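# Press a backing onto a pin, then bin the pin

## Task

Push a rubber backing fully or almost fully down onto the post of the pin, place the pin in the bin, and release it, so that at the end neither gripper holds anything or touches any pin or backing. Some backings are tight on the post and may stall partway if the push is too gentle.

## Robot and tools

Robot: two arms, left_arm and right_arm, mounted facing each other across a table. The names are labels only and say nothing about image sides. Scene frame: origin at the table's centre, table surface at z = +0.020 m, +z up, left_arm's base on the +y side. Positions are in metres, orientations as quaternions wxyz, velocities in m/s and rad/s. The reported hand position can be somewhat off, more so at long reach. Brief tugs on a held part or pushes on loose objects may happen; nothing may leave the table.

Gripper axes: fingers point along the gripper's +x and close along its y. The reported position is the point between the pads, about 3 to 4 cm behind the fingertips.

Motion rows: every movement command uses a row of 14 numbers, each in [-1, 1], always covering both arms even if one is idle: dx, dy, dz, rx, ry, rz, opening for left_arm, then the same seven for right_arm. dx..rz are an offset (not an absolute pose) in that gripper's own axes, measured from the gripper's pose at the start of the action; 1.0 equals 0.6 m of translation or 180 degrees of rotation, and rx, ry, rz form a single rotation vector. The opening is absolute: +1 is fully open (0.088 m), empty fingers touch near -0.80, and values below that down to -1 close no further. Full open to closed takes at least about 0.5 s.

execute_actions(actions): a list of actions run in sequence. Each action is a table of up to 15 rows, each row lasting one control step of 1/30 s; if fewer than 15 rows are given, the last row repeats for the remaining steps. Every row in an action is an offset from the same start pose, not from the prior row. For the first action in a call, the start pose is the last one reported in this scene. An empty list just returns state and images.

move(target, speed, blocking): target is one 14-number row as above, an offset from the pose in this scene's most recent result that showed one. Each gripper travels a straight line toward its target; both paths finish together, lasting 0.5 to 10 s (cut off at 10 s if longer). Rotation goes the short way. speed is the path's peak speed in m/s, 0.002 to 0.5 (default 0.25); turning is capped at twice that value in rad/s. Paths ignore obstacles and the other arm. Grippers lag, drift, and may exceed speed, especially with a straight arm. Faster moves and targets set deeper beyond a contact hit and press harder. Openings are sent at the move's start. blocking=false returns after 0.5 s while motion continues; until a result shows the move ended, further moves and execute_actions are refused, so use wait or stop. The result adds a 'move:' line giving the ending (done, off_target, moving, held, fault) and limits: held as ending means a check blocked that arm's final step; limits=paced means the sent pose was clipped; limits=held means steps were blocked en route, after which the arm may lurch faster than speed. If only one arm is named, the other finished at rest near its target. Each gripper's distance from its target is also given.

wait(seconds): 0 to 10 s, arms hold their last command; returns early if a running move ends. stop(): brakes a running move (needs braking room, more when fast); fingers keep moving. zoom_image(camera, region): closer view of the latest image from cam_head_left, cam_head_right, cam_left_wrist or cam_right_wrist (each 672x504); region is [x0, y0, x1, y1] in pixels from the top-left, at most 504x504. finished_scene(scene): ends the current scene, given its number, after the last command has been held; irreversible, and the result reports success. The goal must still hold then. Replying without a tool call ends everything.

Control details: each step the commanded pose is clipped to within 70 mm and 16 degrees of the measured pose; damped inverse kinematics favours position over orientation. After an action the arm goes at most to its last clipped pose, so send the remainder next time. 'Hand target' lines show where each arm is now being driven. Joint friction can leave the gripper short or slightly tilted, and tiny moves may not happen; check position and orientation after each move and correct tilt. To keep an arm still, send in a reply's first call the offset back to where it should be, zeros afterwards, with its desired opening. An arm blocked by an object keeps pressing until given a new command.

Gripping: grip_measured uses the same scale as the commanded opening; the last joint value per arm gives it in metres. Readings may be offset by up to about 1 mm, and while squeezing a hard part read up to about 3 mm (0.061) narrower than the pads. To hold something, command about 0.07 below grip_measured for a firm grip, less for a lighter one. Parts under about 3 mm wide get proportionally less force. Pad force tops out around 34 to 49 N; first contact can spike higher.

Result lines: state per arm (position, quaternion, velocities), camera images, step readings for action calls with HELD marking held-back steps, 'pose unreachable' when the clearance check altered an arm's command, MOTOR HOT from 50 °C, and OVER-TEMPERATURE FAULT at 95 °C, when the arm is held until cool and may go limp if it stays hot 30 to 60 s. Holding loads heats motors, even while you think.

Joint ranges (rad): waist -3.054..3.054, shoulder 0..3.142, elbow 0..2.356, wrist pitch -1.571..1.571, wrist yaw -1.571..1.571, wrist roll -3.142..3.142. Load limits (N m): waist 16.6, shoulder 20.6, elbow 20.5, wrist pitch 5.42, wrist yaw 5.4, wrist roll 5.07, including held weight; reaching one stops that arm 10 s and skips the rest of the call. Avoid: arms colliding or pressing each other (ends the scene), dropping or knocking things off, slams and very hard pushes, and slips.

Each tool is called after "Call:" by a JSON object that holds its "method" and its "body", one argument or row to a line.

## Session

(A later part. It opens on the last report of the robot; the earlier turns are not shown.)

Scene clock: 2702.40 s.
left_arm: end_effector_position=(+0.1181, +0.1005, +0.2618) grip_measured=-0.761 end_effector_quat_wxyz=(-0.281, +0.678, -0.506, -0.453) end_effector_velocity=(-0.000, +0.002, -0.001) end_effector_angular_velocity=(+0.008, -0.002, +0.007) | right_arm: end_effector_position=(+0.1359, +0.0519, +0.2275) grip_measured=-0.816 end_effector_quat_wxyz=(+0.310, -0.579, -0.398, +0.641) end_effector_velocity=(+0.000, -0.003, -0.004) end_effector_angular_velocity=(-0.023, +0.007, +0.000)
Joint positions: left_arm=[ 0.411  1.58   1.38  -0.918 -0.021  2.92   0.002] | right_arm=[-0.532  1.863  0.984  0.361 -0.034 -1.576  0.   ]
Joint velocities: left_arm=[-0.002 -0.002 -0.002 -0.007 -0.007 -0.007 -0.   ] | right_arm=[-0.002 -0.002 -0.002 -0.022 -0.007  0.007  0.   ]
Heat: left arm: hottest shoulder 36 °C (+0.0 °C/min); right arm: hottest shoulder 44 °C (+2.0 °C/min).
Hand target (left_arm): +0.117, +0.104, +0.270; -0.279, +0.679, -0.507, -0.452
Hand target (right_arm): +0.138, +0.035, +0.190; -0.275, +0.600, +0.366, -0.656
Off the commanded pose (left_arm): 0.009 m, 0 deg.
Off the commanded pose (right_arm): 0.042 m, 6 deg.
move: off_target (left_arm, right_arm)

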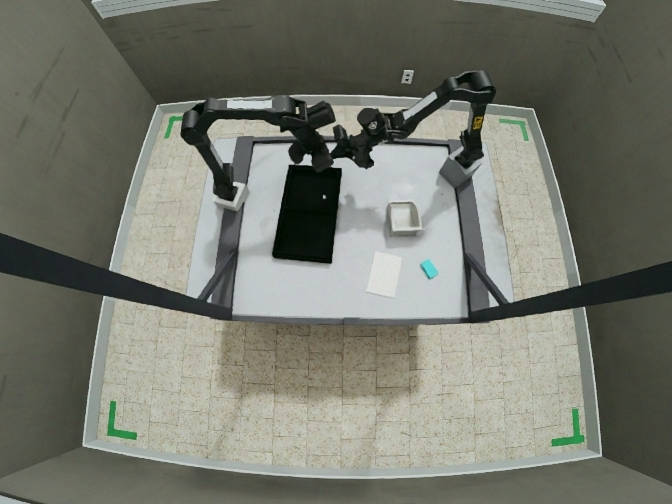

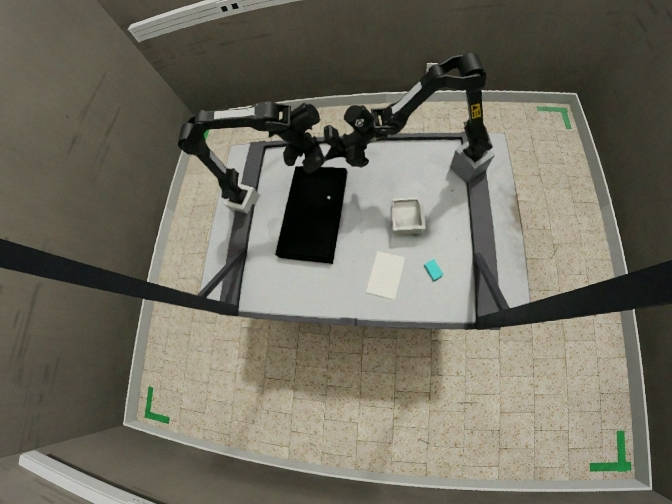

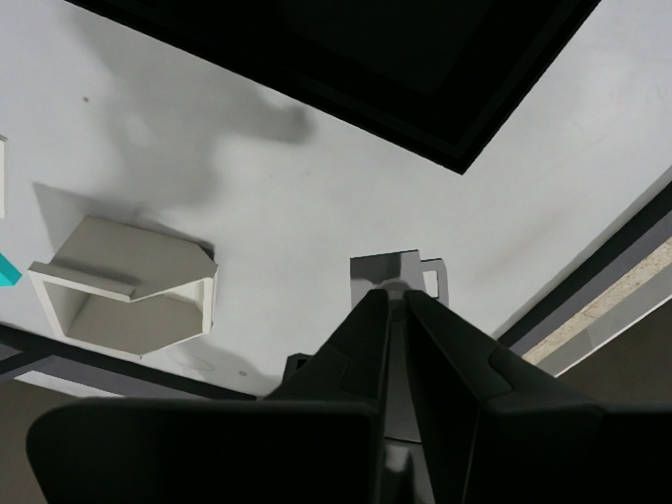

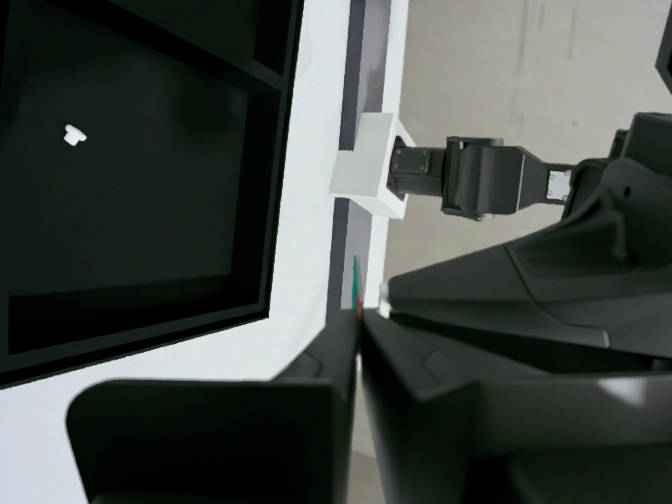

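Call:
{"method": "execute_actions", "body": {
  "actions": [
    [[-0.016,0,0,-0.01,0,0,-0.85,0.0085,0.073,0,0,0,0.0355,-1],[-0.016,0,0,-0.02,0,0,-0.85,0.0085,0.073,0,0,0,0.0355,-1],[-0.016,0,0,-0.03,0,0,-0.85,0.0085,0.073,0,0,0,0.0355,-1],[-0.016,0,0,-0.04,0,0,-0.85,0.0085,0.073,0,0,0,0.0355,-1],[-0.016,0,0,-0.05,0,0,-0.85,0.0085,0.073,0,0,0,0.0355,-1],[-0.016,0,0,-0.06,0,0,-0.85,0.0085,0.073,0,0,0,0.0355,-1],[-0.016,0,0,-0.07,0,0,-0.85,0.0085,0.073,0,0,0,0.0355,-1],[-0.016,0,0,-0.08,0,0,-0.85,0.0085,0.073,0,0,0,0.0355,-1],[-0.016,0,0,-0.09,0,0,-0.85,0.0085,0.073,0,0,0,0.0355,-1],[-0.016,0,0,-0.10,0,0,-0.85,0.0085,0.073,0,0,0,0.0355,-1],[-0.016,0,0,-0.11,0,0,-0.85,0.0085,0.073,0,0,0,0.0355,-1],[-0.016,0,0,-0.12,0,0,-0.85,0.0085,0.073,0,0,0,0.0355,-1],[-0.016,0,0,-0.13,0,0,-0.85,0.0085,0.073,0,0,0,0.0355,-1],[-0.016,0,0,-0.14,0,0,-0.85,0.0085,0.073,0,0,0,0.0355,-1],[-0.016,0,0,-0.15,0,0,-0.85,0.0085,0.073,0,0,0,0.0355,-1]]
  ]
}}

Call:
{"method": "wait", "body": {
  "seconds": 0.4
}}

Call:
{"method": "zoom_image", "body": {
  "camera": "cam_right_wrist",
  "region": [300, 230, 440, 370]
}}

Scene clock: 2738.40 s.
left_arm: end_effector_position=(+0.1181, +0.1008, +0.2632) grip_measured=-0.761 end_effector_quat_wxyz=(-0.148, +0.719, -0.411, -0.541) end_effector_velocity=(+0.004, +0.005, +0.001) end_effector_angular_velocity=(-0.055, +0.376, +0.836) | right_arm: end_effector_position=(+0.1359, +0.0521, +0.2278) grip_measured=-0.816 end_effector_quat_wxyz=(+0.310, -0.578, -0.399, +0.640) end_effector_velocity=(-0.004, -0.004, -0.002) end_effector_angular_velocity=(-0.017, +0.002, +0.025)
Joint positions: left_arm=[ 0.411  1.58   1.386 -0.925 -0.021  2.54   0.002] | right_arm=[-0.532  1.863  0.983  0.364 -0.034 -1.576  0.   ]
Joint velocities: left_arm=[ 0.002 -0.007  0.002 -0.022 -0.022 -0.916 -0.   ] | right_arm=[ 0.002 -0.007 -0.002 -0.022 -0.022 -0.007  0.   ]
Heat: left arm: hottest shoulder 38 °C (+2.0 °C/min); right arm: hottest shoulder 39 °C (-4.0 °C/min).
Hand target (left_arm): +0.117, +0.105, +0.270; -0.116, +0.724, -0.389, -0.558
Hand target (right_arm): +0.138, +0.034, +0.189; -0.274, +0.600, +0.365, -0.657
Off the commanded pose (left_arm): 0.008 m, 5 deg.
Off the commanded pose (right_arm): 0.044 m, 7 deg.
Step readings (end_effector_position):
0: left_arm (+0.1181, +0.1006, +0.2618) | right_arm (+0.1359, +0.0519, +0.2275)
1: left_arm (+0.1181, +0.1007, +0.2619) | right_arm (+0.1359, +0.0519, +0.2275)
2: left_arm (+0.1181, +0.1007, +0.2625) | right_arm (+0.1359, +0.0519, +0.2275)
4: left_arm (+0.1181, +0.1009, +0.2627) | right_arm (+0.1359, +0.0520, +0.2278)
8: left_arm (+0.1181, +0.1008, +0.2631) | right_arm (+0.1359, +0.0521, +0.2278)
15: end_effector_position above

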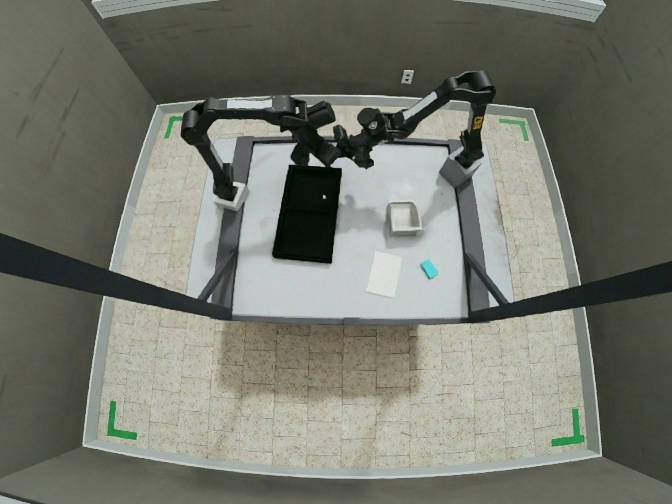

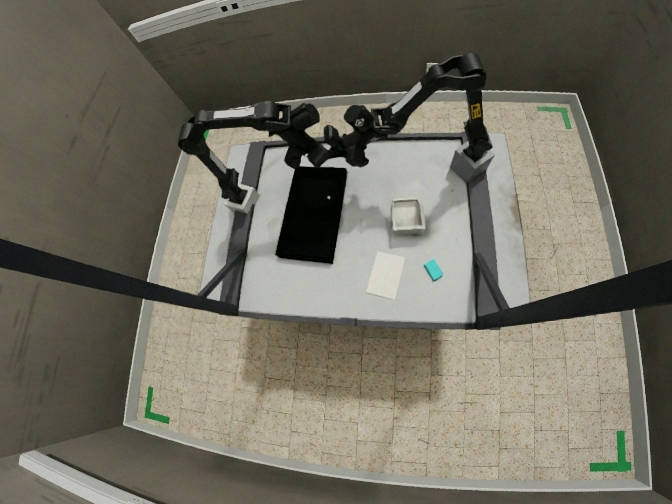

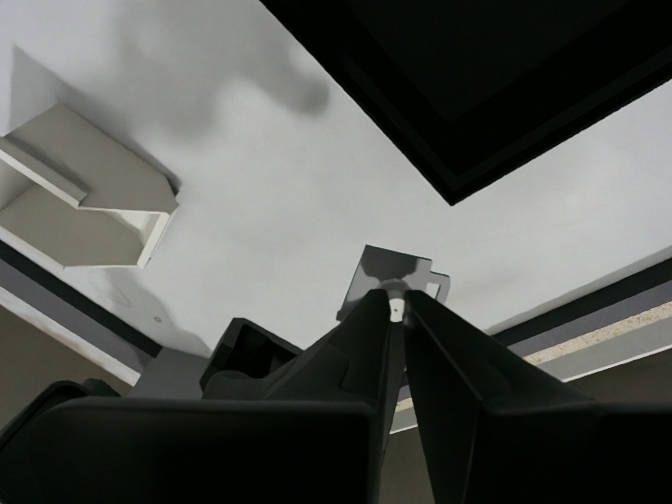

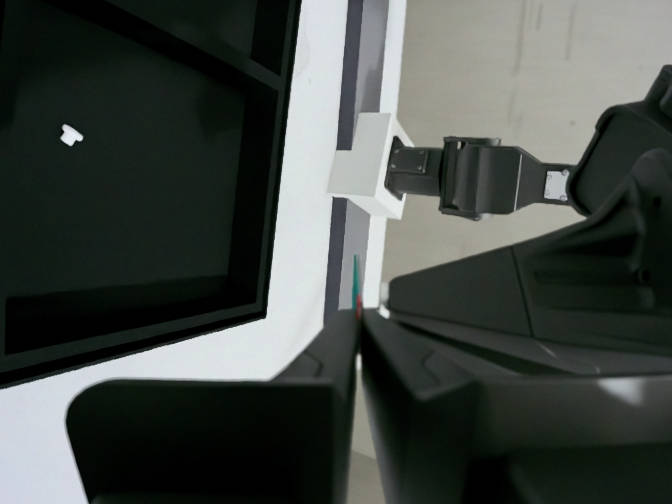

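Scene clock: 2738.80 s.
left_arm: end_effector_position=(+0.1181, +0.1007, +0.2633) grip_measured=-0.761 end_effector_quat_wxyz=(-0.120, +0.724, -0.390, -0.557) end_effector_velocity=(+0.000, -0.001, +0.001) end_effector_angular_velocity=(-0.009, +0.008, +0.034) | right_arm: end_effector_position=(+0.1359, +0.0521, +0.2279) grip_measured=-0.816 end_effector_quat_wxyz=(+0.310, -0.578, -0.399, +0.640) end_effector_velocity=(+0.000, -0.001, -0.003) end_effector_angular_velocity=(-0.014, +0.008, +0.000)
Joint positions: left_arm=[ 0.411  1.58   1.386 -0.925 -0.021  2.461  0.002] | right_arm=[-0.532  1.863  0.983  0.365 -0.034 -1.576  0.   ]
Joint velocities: left_arm=[-0.002 -0.002 -0.002  0.007 -0.007 -0.037 -0.   ] | right_arm=[-0.002  0.002 -0.002 -0.007 -0.007  0.007  0.   ]
Heat: left arm: hottest shoulder 38 °C (+2.0 °C/min); right arm: hottest shoulder 39 °C (-4.0 °C/min).
Hand target (left_arm): +0.117, +0.105, +0.270; -0.116, +0.724, -0.389, -0.558
Hand target (right_arm): +0.138, +0.034, +0.189; -0.274, +0.600, +0.365, -0.657
Off the commanded pose (left_arm): 0.008 m, 1 deg.
Off the commanded pose (right_arm): 0.044 m, 7 deg.
wait: 0.40 s; at rest by 0.37 s

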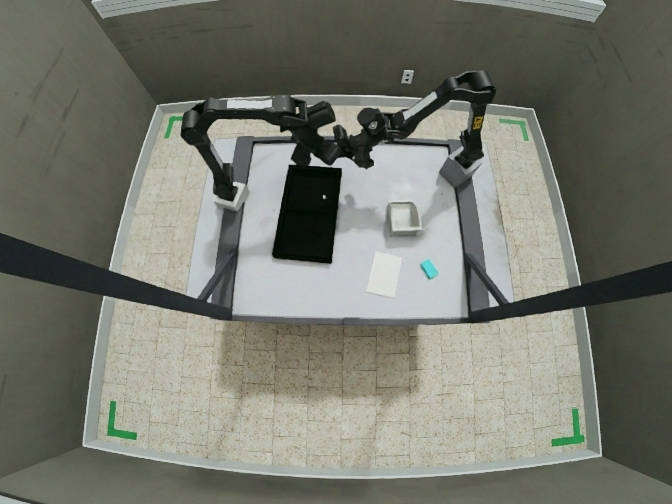

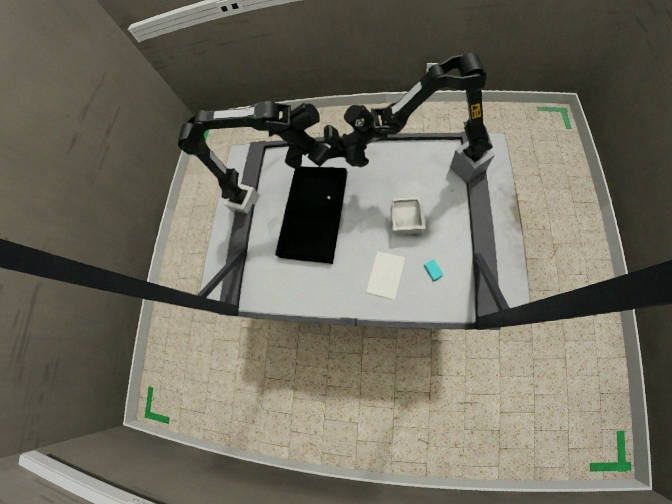

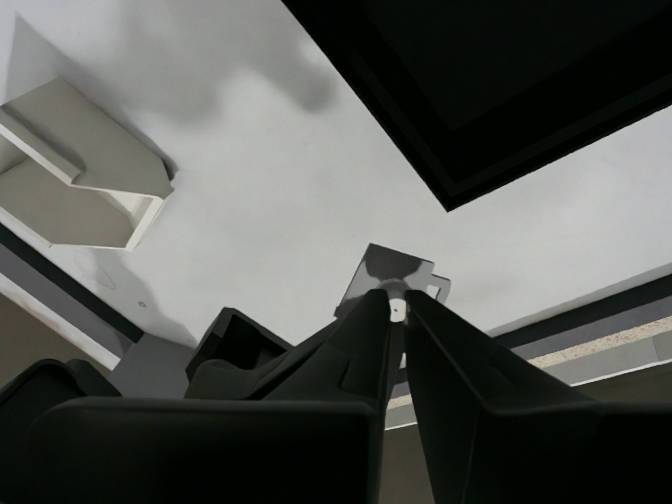

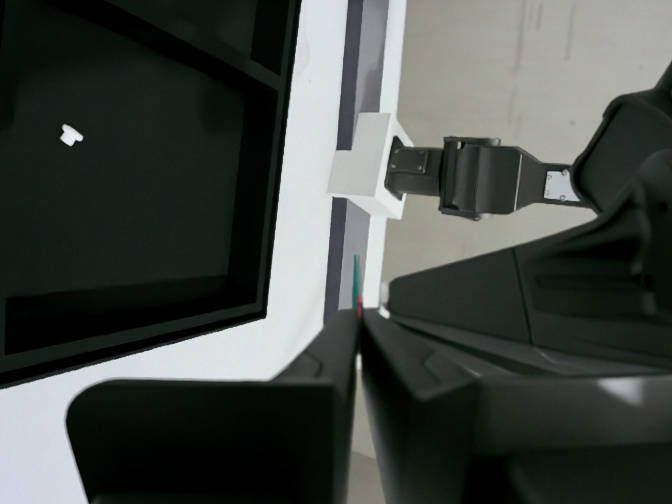

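Region (300, 230, 440, 370) of cam_right_wrist's 672x504 image, scaled by 3.600, with more detail than that image has.

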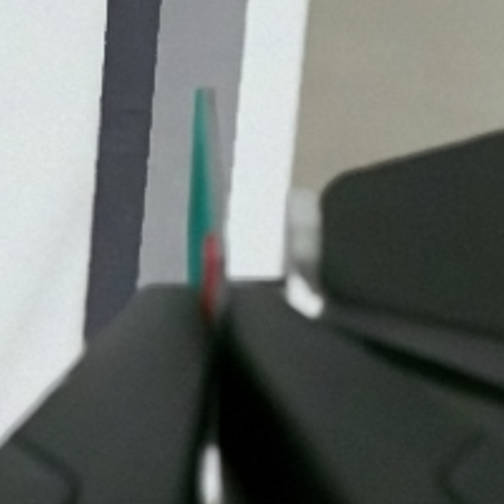

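Call:
{"method": "execute_actions", "body": {
  "actions": [
    [[-0.015,0,0,0.01,0,0,-0.85,0.0087,0.075,0,0,0,0.037,-1],[-0.0165,0,0,0.02,0,0,-0.85,0.0091,0.079,0,0,0,0.0389,-1],[-0.018,0,0,0.03,0,0,-0.85,0.0095,0.083,0,0,0,0.0408,-1],[-0.0195,0,0,0.04,0,0,-0.85,0.0099,0.087,0,0,0,0.0427,-1],[-0.021,0,0,0.05,0,0,-0.85,0.0103,0.091,0,0,0,0.0446,-1],[-0.0225,0,0,0.06,0,0,-0.85,0.0107,0.095,0,0,0,0.0465,-1],[-0.024,0,0,0.07,0,0,-0.85,0.0111,0.099,0,0,0,0.0484,-1],[-0.0255,0,0,0.08,0,0,-0.85,0.0115,0.103,0,0,0,0.0503,-1],[-0.027,0,0,0.09,0,0,-0.85,0.012,0.1067,0,0,0,0.0522,-1],[-0.027,0,0,0.10,0,0,-0.85,0.012,0.1067,0,0,0,0.0522,-1],[-0.027,0,0,0.11,0,0,-0.85,0.012,0.1067,0,0,0,0.0522,-1],[-0.027,0,0,0.12,0,0,-0.85,0.012,0.1067,0,0,0,0.0522,-1],[-0.027,0,0,0.13,0,0,-0.85,0.012,0.1067,0,0,0,0.0522,-1],[-0.027,0,0,0.14,0,0,-0.85,0.012,0.1067,0,0,0,0.0522,-1],[-0.027,0,0,0.15,0,0,-0.85,0.012,0.1067,0,0,0,0.0522,-1]]
  ]
}}

Call:
{"method": "wait", "body": {
  "seconds": 0.5
}}

Call:
{"method": "zoom_image", "body": {
  "camera": "cam_right_wrist",
  "region": [300, 230, 440, 370]
}}

Scene clock: 2752.90 s.
left_arm: end_effector_position=(+0.1180, +0.1019, +0.2669) grip_measured=-0.762 end_effector_quat_wxyz=(-0.256, +0.688, -0.486, -0.474) end_effector_velocity=(-0.001, +0.009, -0.001) end_effector_angular_velocity=(+0.114, -0.404, -0.851) | right_arm: end_effector_position=(+0.1359, +0.0518, +0.2269) grip_measured=-0.816 end_effector_quat_wxyz=(+0.310, -0.579, -0.399, +0.640) end_effector_velocity=(+0.000, -0.003, -0.004) end_effector_angular_velocity=(-0.021, -0.005, +0.008)
Joint positions: left_arm=[ 0.411  1.58   1.402 -0.946 -0.021  2.841  0.002] | right_arm=[-0.532  1.864  0.981  0.367 -0.034 -1.576  0.   ]
Joint velocities: left_arm=[-0.002 -0.002  0.007 -0.051 -0.007  0.945 -0.   ] | right_arm=[-0.002 -0.002 -0.002 -0.022 -0.007 -0.007  0.   ]
Heat: left arm: hottest shoulder 39 °C (+4.0 °C/min); right arm: hottest shoulder 38 °C (-6.1 °C/min).
Hand target (left_arm): +0.117, +0.107, +0.278; -0.283, +0.678, -0.507, -0.450
Hand target (right_arm): +0.139, +0.025, +0.172; -0.257, +0.609, +0.350, -0.664
Off the commanded pose (left_arm): 0.012 m, 5 deg.
Off the commanded pose (right_arm): 0.063 m, 9 deg.
Step readings (end_effector_position):
0: left_arm (+0.1181, +0.1007, +0.2633) | right_arm (+0.1359, +0.0521, +0.2279)
1: left_arm (+0.1181, +0.1007, +0.2635) | right_arm (+0.1359, +0.0521, +0.2279)
2: left_arm (+0.1181, +0.1008, +0.2639) | right_arm (+0.1359, +0.0521, +0.2279)
4: left_arm (+0.1180, +0.1010, +0.2645) | right_arm (+0.1359, +0.0521, +0.2279)
8: left_arm (+0.1180, +0.1014, +0.2658) | right_arm (+0.1359, +0.0517, +0.2272)
15: end_effector_position above

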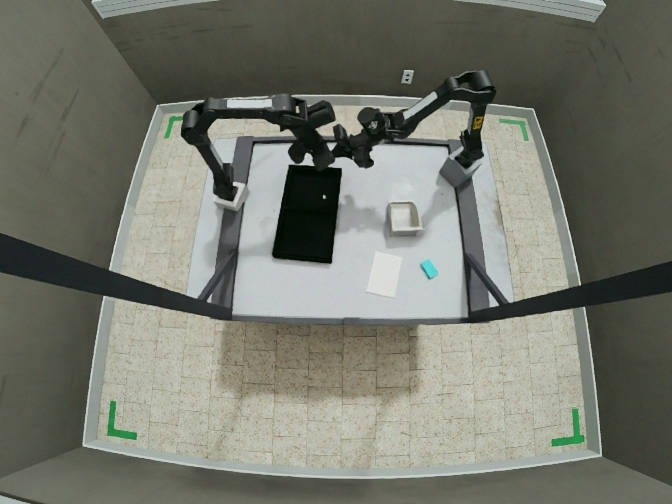

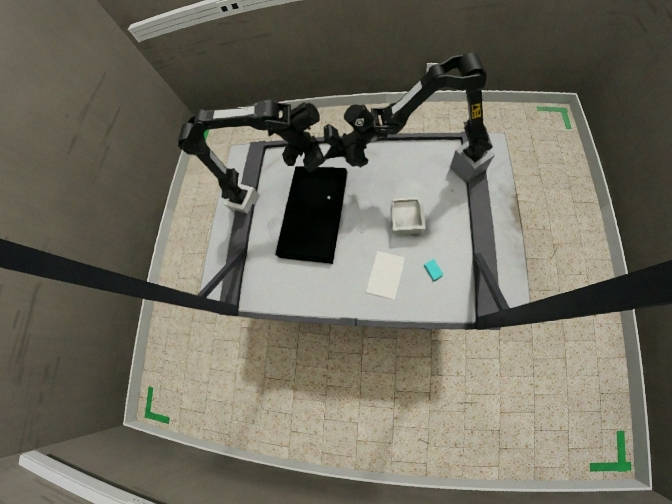

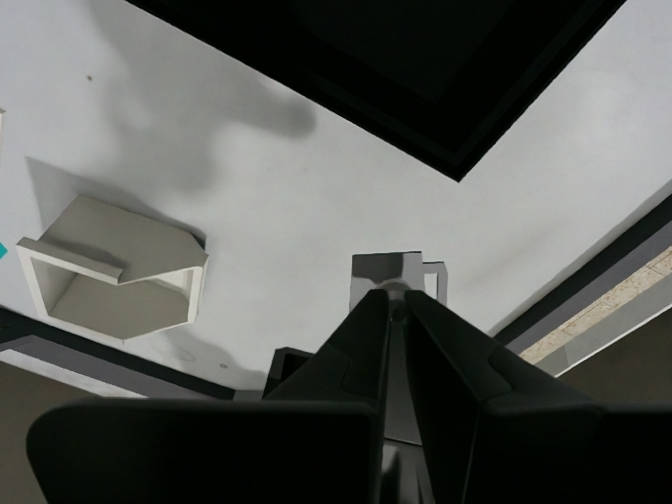

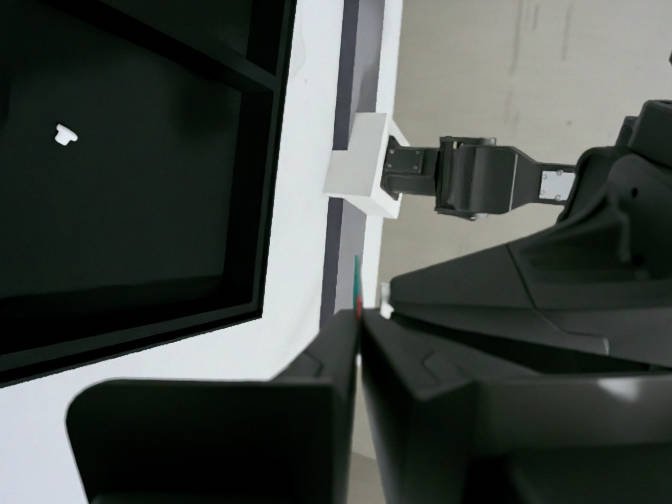

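Scene clock: 2753.40 s.
left_arm: end_effector_position=(+0.1180, +0.1020, +0.2669) grip_measured=-0.762 end_effector_quat_wxyz=(-0.283, +0.677, -0.505, -0.455) end_effector_velocity=(+0.001, +0.009, -0.005) end_effector_angular_velocity=(+0.040, +0.008, +0.025) | right_arm: end_effector_position=(+0.1359, +0.0518, +0.2269) grip_measured=-0.816 end_effector_quat_wxyz=(+0.310, -0.579, -0.399, +0.640) end_effector_velocity=(+0.002, +0.000, -0.002) end_effector_angular_velocity=(-0.006, -0.011, -0.005)
Joint positions: left_arm=[ 0.411  1.58   1.403 -0.947 -0.021  2.92   0.002] | right_arm=[-0.532  1.864  0.981  0.367 -0.034 -1.576  0.   ]
Joint velocities: left_arm=[ 0.002 -0.002 -0.007 -0.037 -0.007 -0.022  0.   ] | right_arm=[-0.002  0.002  0.002 -0.007  0.007 -0.007  0.   ]
Heat: left arm: hottest shoulder 39 °C (+4.0 °C/min); right arm: hottest shoulder 38 °C (-6.0 °C/min).
Hand target (left_arm): +0.117, +0.108, +0.278; -0.283, +0.678, -0.507, -0.450
Hand target (right_arm): +0.139, +0.025, +0.172; -0.257, +0.609, +0.350, -0.664
Off the commanded pose (left_arm): 0.012 m, 1 deg.
Off the commanded pose (right_arm): 0.063 m, 9 deg.
wait: 0.50 s; at rest by 0.37 s

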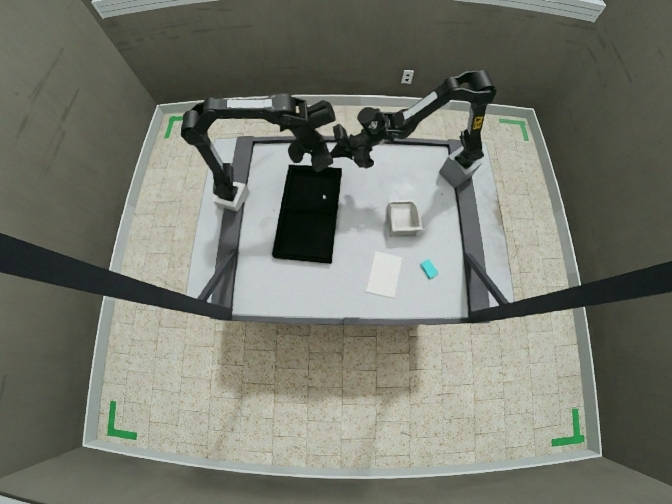

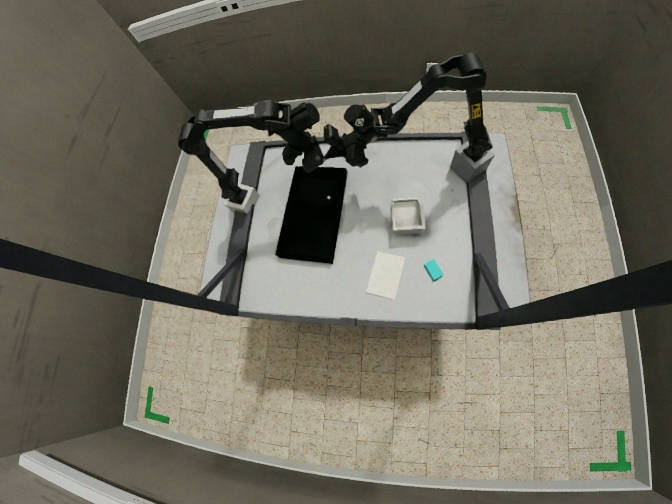

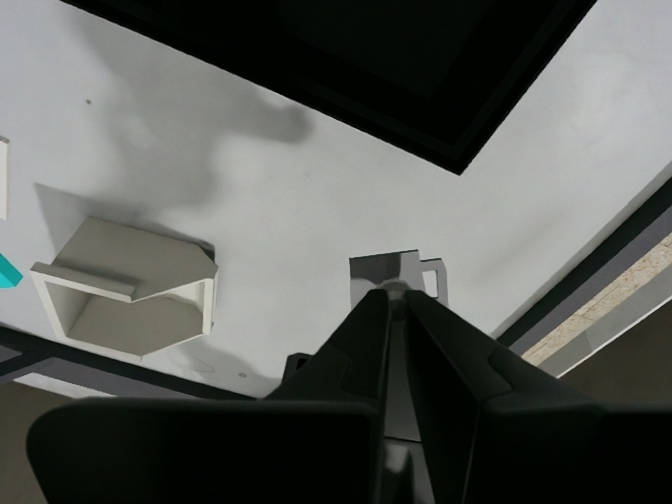

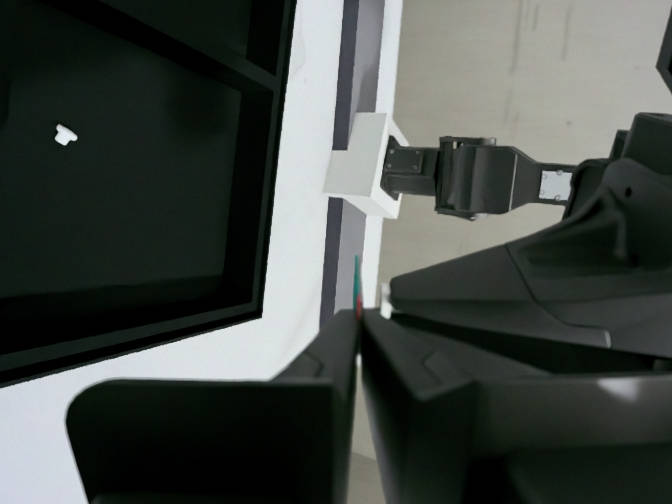

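Region (300, 230, 440, 370) of cam_right_wrist's 672x504 image, scaled by 3.600, with more detail than that image has.

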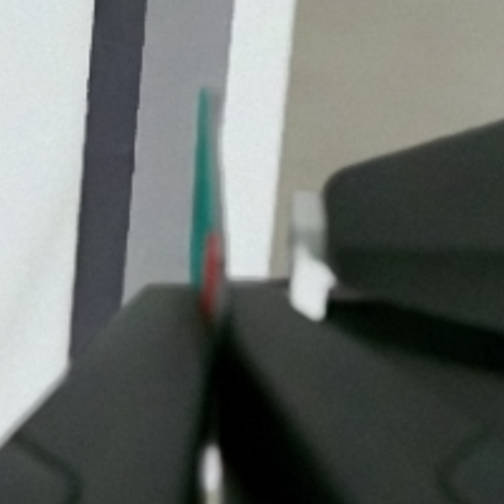

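Call:
{"method": "execute_actions", "body": {
  "actions": []
}}

Scene clock: 2780.03 s.
left_arm: end_effector_position=(+0.1180, +0.1020, +0.2669) grip_measured=-0.762 end_effector_quat_wxyz=(-0.283, +0.677, -0.505, -0.455) end_effector_velocity=(+0.002, +0.005, -0.002) end_effector_angular_velocity=(+0.023, -0.007, +0.027) | right_arm: end_effector_position=(+0.1359, +0.0518, +0.2269) grip_measured=-0.816 end_effector_quat_wxyz=(+0.310, -0.579, -0.399, +0.640) end_effector_velocity=(+0.002, -0.001, -0.002) end_effector_angular_velocity=(-0.016, -0.012, -0.005)
Joint positions: left_arm=[ 0.411  1.58   1.403 -0.947 -0.021  2.921  0.002] | right_arm=[-0.532  1.864  0.981  0.367 -0.034 -1.576  0.   ]
Joint velocities: left_arm=[-0.002 -0.002 -0.002 -0.022 -0.022 -0.022 -0.   ] | right_arm=[-0.002 -0.002  0.002 -0.022  0.007 -0.007  0.   ]
Heat: left arm: hottest shoulder 40 °C (+3.0 °C/min); right arm: hottest wrist pitch 39 °C (-2.0 °C/min).
Hand target (left_arm): +0.117, +0.108, +0.278; -0.283, +0.678, -0.507, -0.450
Hand target (right_arm): +0.139, +0.025, +0.172; -0.257, +0.609, +0.350, -0.664
Off the commanded pose (left_arm): 0.012 m, 1 deg.
Off the commanded pose (right_arm): 0.063 m, 9 deg.

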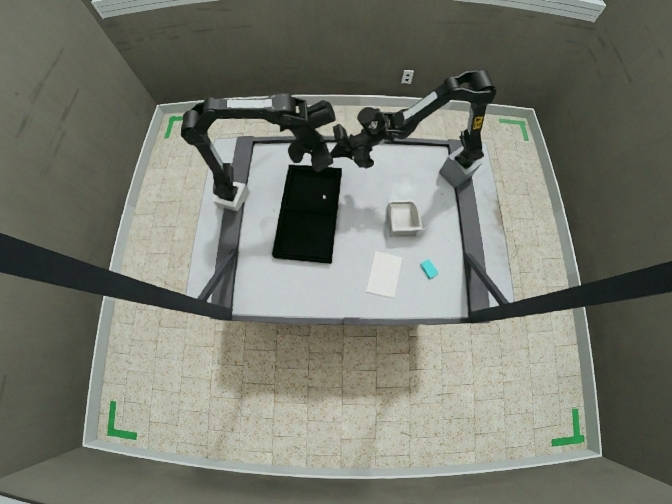

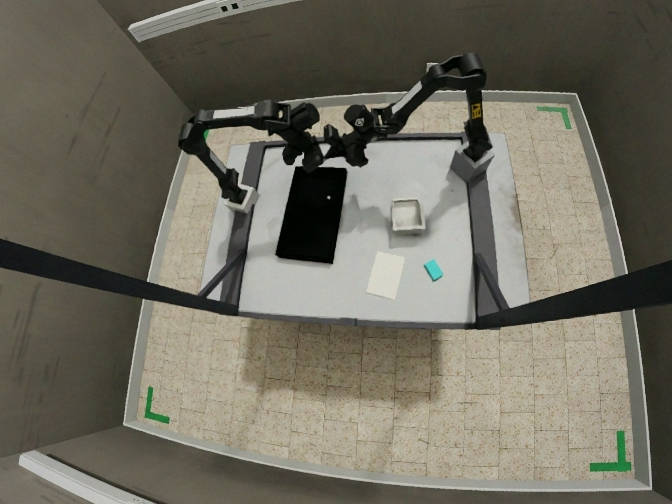

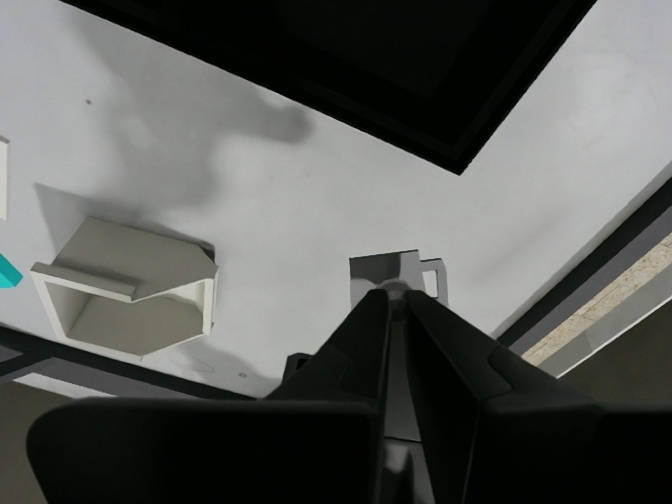

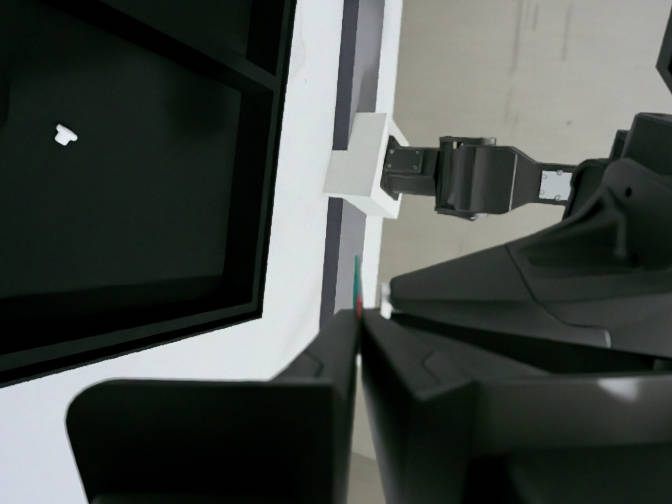

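Call:
{"method": "execute_actions", "body": {
  "actions": [
    [[0,0,0,0,0,0,-0.85, 0,0.05,0,0,0,0.025,-1],[0,0,0,0,0,0,-0.85, 0,0.03,0,0,0,0.015,-1],[0,0,0,0,0,0,-0.85, 0,0.015,0,0,0,0.007,-1],[0,0,0,0,0,0,-0.85, 0,0,0,0,0,0,-1]]
  ]
}}

Call:
{"method": "zoom_image", "body": {
  "camera": "cam_right_wrist",
  "region": [300, 230, 440, 370]
}}

Call:
{"method": "zoom_image", "body": {
  "camera": "cam_left_wrist",
  "region": [320, 230, 480, 390]
}}

Scene clock: 2860.10 s.
left_arm: end_effector_position=(+0.1181, +0.1012, +0.2652) grip_measured=-0.762 end_effector_quat_wxyz=(-0.284, +0.676, -0.504, -0.456) end_effector_velocity=(+0.000, -0.001, +0.001) end_effector_angular_velocity=(-0.007, -0.004, +0.007) | right_arm: end_effector_position=(+0.1356, +0.0548, +0.2342) grip_measured=-0.816 end_effector_quat_wxyz=(+0.316, -0.575, -0.405, +0.637) end_effector_velocity=(+0.005, -0.000, -0.000) end_effector_angular_velocity=(+0.004, -0.010, -0.010)
Joint positions: left_arm=[ 0.411  1.585  1.403 -0.945 -0.021  2.921  0.002] | right_arm=[-0.532  1.859  0.99   0.374 -0.034 -1.576  0.   ]
Joint velocities: left_arm=[-0.002 -0.002 -0.002  0.007 -0.007 -0.007 -0.   ] | right_arm=[-0.007 -0.002 -0.007  0.007  0.007 -0.007  0.   ]
Heat: left arm: hottest shoulder 42 °C (+1.0 °C/min); right arm: hottest wrist pitch 42 °C (+2.0 °C/min).
Hand target (left_arm): +0.118, +0.102, +0.267; -0.283, +0.677, -0.505, -0.455
Hand target (right_arm): +0.136, +0.052, +0.227; -0.310, +0.579, +0.399, -0.640
Off the commanded pose (left_arm): 0.002 m, 0 deg.
Off the commanded pose (right_arm): 0.008 m, 1 deg.
Step readings (end_effector_position):
0: left_arm (+0.1180, +0.1020, +0.2669) | right_arm (+0.1359, +0.0518, +0.2269)
1: left_arm (+0.1180, +0.1018, +0.2660) | right_arm (+0.1359, +0.0523, +0.2288)
2: left_arm (+0.1181, +0.1013, +0.2656) | right_arm (+0.1358, +0.0527, +0.2301)
4: left_arm (+0.1181, +0.1010, +0.2653) | right_arm (+0.1357, +0.0536, +0.2322)
8: left_arm (+0.1181, +0.1012, +0.2652) | right_arm (+0.1356, +0.0546, +0.2339)
15: end_effector_position above

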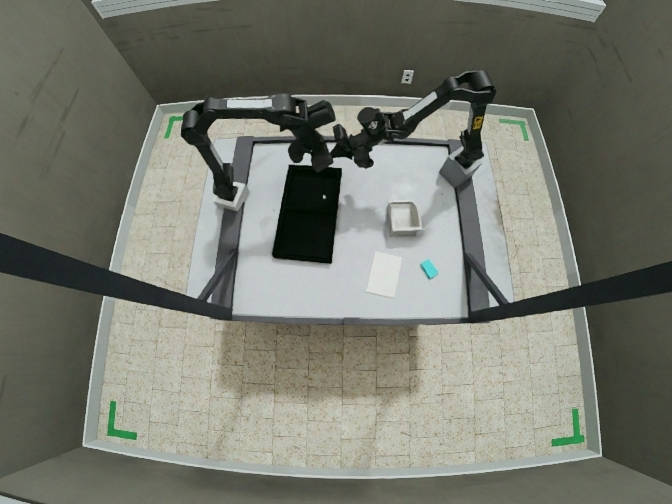

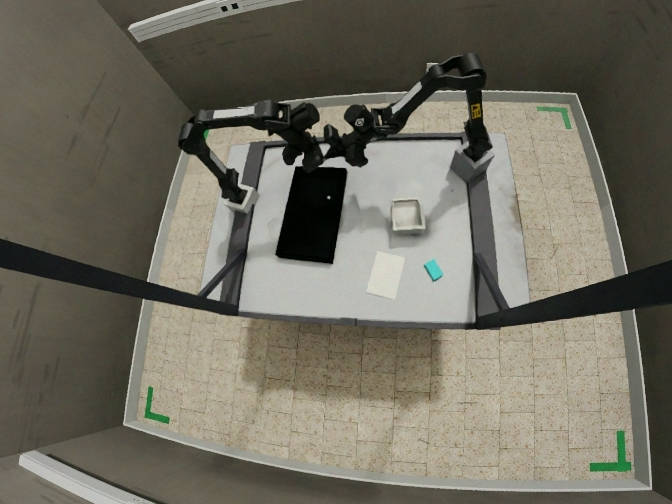

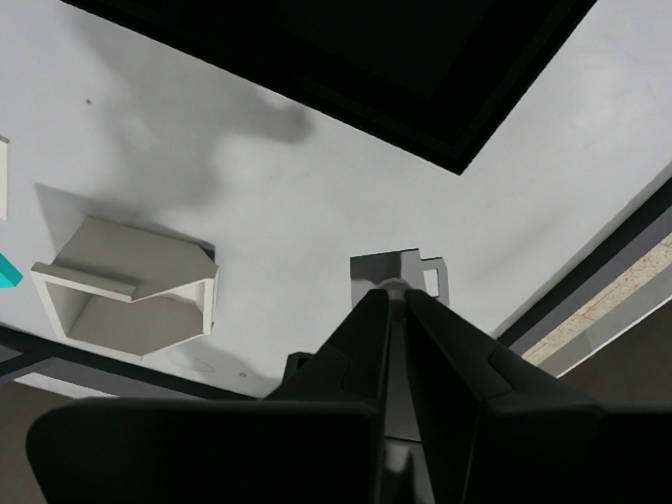

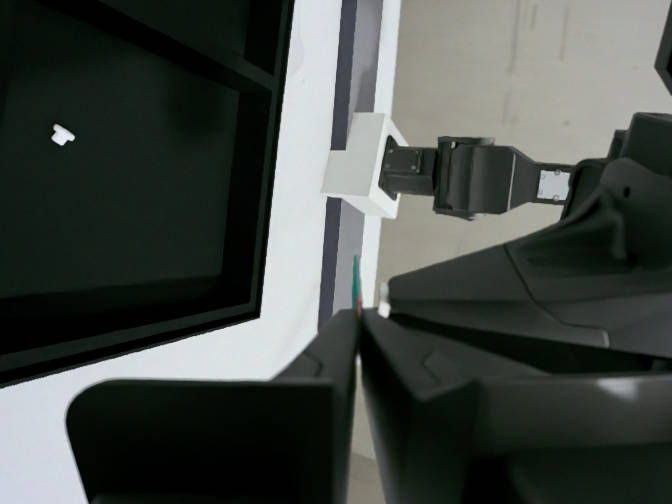

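Region (300, 230, 440, 370) of cam_right_wrist's 672x504 image, scaled by 3.600, with more detail than that image has.

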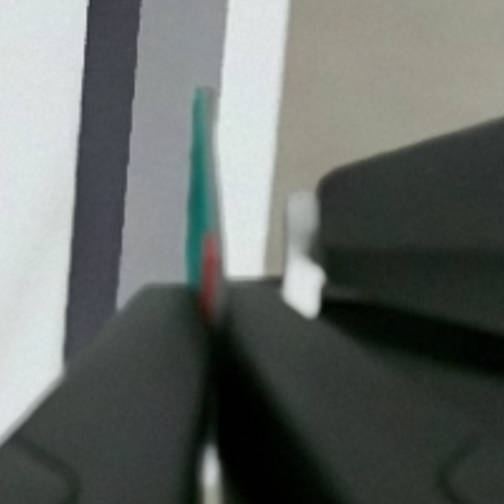

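Region (320, 230, 480, 390) of cam_left_wrist's 672x504 image, scaled by 3.150, with more detail than that image has.

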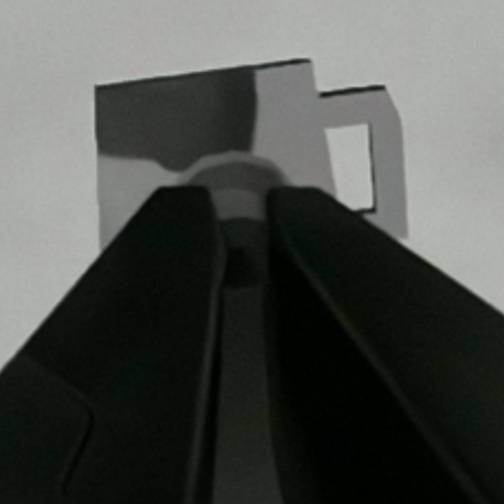

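Call:
{"method": "execute_actions", "body": {
  "actions": [
    [[0,0,0,0,0,0,-0.85, 0,0,0,0,0,0,-1]],
    [[0,0,0,0,0,0,-0.6, 0,0,0,0,0,0,-1],[0,0,0,0,0,0,-0.5, 0,0,0,0,0,0,-1],[0,0,0,0,0,0,-0.4, 0,0,0,0,0,0,-1],[0,0,0,0,0,0,-0.3, 0,0,0,0,0,0,-1],[0,0,0,0,0,0,-0.2, 0,0,0,0,0,0,-1],[0,0,0,0,0,0,-0.1, 0,0,0,0,0,0,-1]]
  ]
}}

Call:
{"method": "zoom_image", "body": {
  "camera": "cam_right_wrist",
  "region": [300, 230, 440, 370]
}}

Call:
{"method": "zoom_image", "body": {
  "camera": "cam_left_wrist",
  "region": [310, 230, 490, 410]
}}

Scene clock: 2870.03 s.
left_arm: end_effector_position=(+0.1181, +0.1013, +0.2652) grip_measured=-0.113 end_effector_quat_wxyz=(-0.284, +0.676, -0.504, -0.456) end_effector_velocity=(-0.000, +0.002, -0.001) end_effector_angular_velocity=(+0.006, +0.004, +0.021) | right_arm: end_effector_position=(+0.1355, +0.0554, +0.2354) grip_measured=-0.816 end_effector_quat_wxyz=(+0.318, -0.574, -0.407, +0.636) end_effector_velocity=(+0.000, -0.000, +0.001) end_effector_angular_velocity=(-0.002, -0.003, +0.007)
Joint positions: left_arm=[ 0.411  1.585  1.403 -0.945 -0.021  2.921  0.033] | right_arm=[-0.532  1.859  0.99   0.378 -0.034 -1.576  0.   ]
Joint velocities: left_arm=[-0.002 -0.002 -0.002 -0.007 -0.007 -0.022  0.006] | right_arm=[-0.002 -0.002  0.002 -0.007 -0.007 -0.007  0.   ]
Heat: left arm: hottest shoulder 41 °C (+0.0 °C/min); right arm: hottest wrist pitch 41 °C (+0.0 °C/min).
Hand target (left_arm): +0.118, +0.101, +0.265; -0.284, +0.676, -0.504, -0.456
Hand target (right_arm): +0.136, +0.055, +0.235; -0.318, +0.574, +0.407, -0.636
Off the commanded pose (left_arm): 0.000 m, 0 deg.
Off the commanded pose (right_arm): 0.000 m, 0 deg.
Step readings (end_effector_position; steps 1 to 15: 1st action; 16 to 30: 2nd action):
0: left_arm (+0.1181, +0.1012, +0.2652) | right_arm (+0.1356, +0.0548, +0.2343)
1: left_arm (+0.1181, +0.1012, +0.2652) | right_arm (+0.1356, +0.0549, +0.2345)
2: left_arm (+0.1181, +0.1012, +0.2652) | right_arm (+0.1355, +0.0551, +0.2348)
4: left_arm (+0.1181, +0.1013, +0.2652) | right_arm (+0.1355, +0.0552, +0.2350)
8: left_arm (+0.1181, +0.1013, +0.2652) | right_arm (+0.1355, +0.0553, +0.2351)
15: left_arm (+0.1181, +0.1013, +0.2652) | right_arm (+0.1355, +0.0553, +0.2352)
16: left_arm (+0.1181, +0.1013, +0.2652) | right_arm (+0.1355, +0.0553, +0.2353)
17: left_arm (+0.1181, +0.1013, +0.2652) | right_arm (+0.1355, +0.0554, +0.2354)
19: left_arm (+0.1181, +0.1013, +0.2652) | right_arm (+0.1355, +0.0554, +0.2354)
23: left_arm (+0.1181, +0.1013, +0.2652) | right_arm (+0.1355, +0.0554, +0.2354)
30: end_effector_position above

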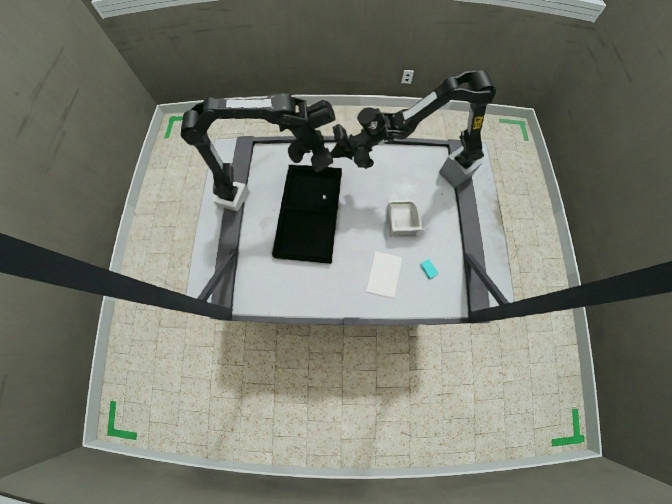

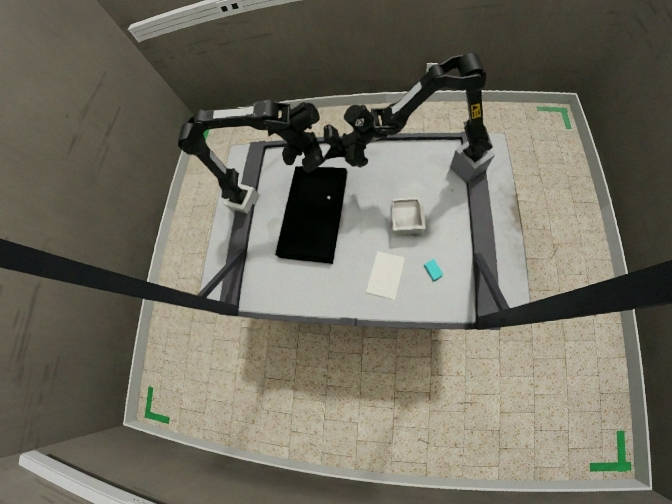

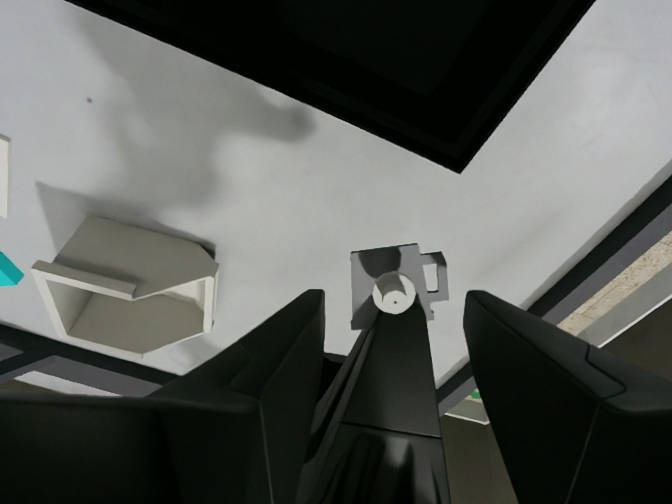

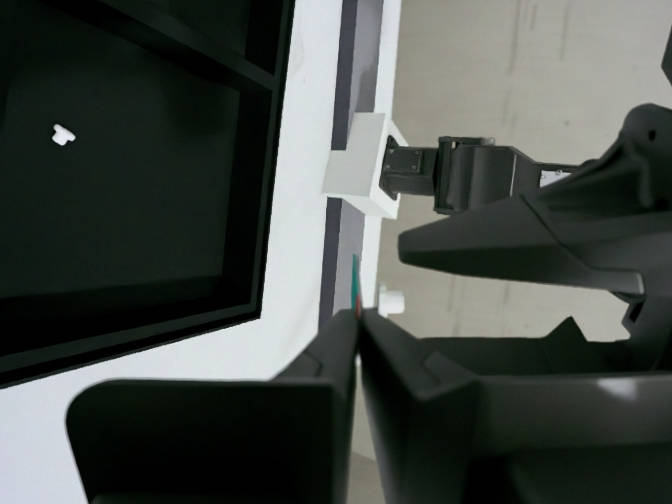

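Region (300, 230, 440, 370) of cam_right_wrist's 672x504 image, scaled by 3.600, with more detail than that image has.

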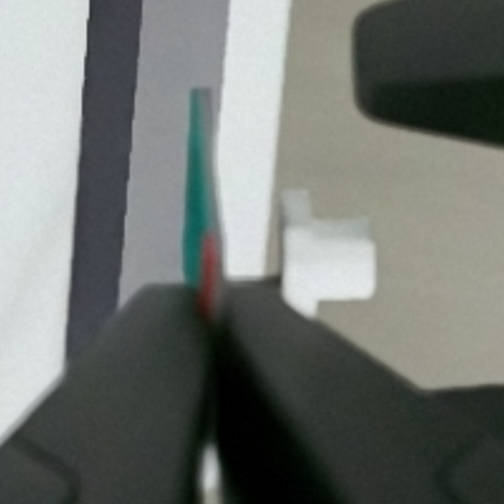

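Region (310, 230, 490, 410) of cam_left_wrist's 672x504 image, scaled by 2.800, with more detail than that image has.

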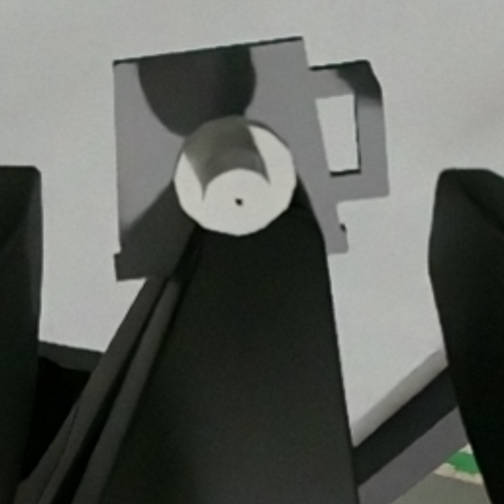

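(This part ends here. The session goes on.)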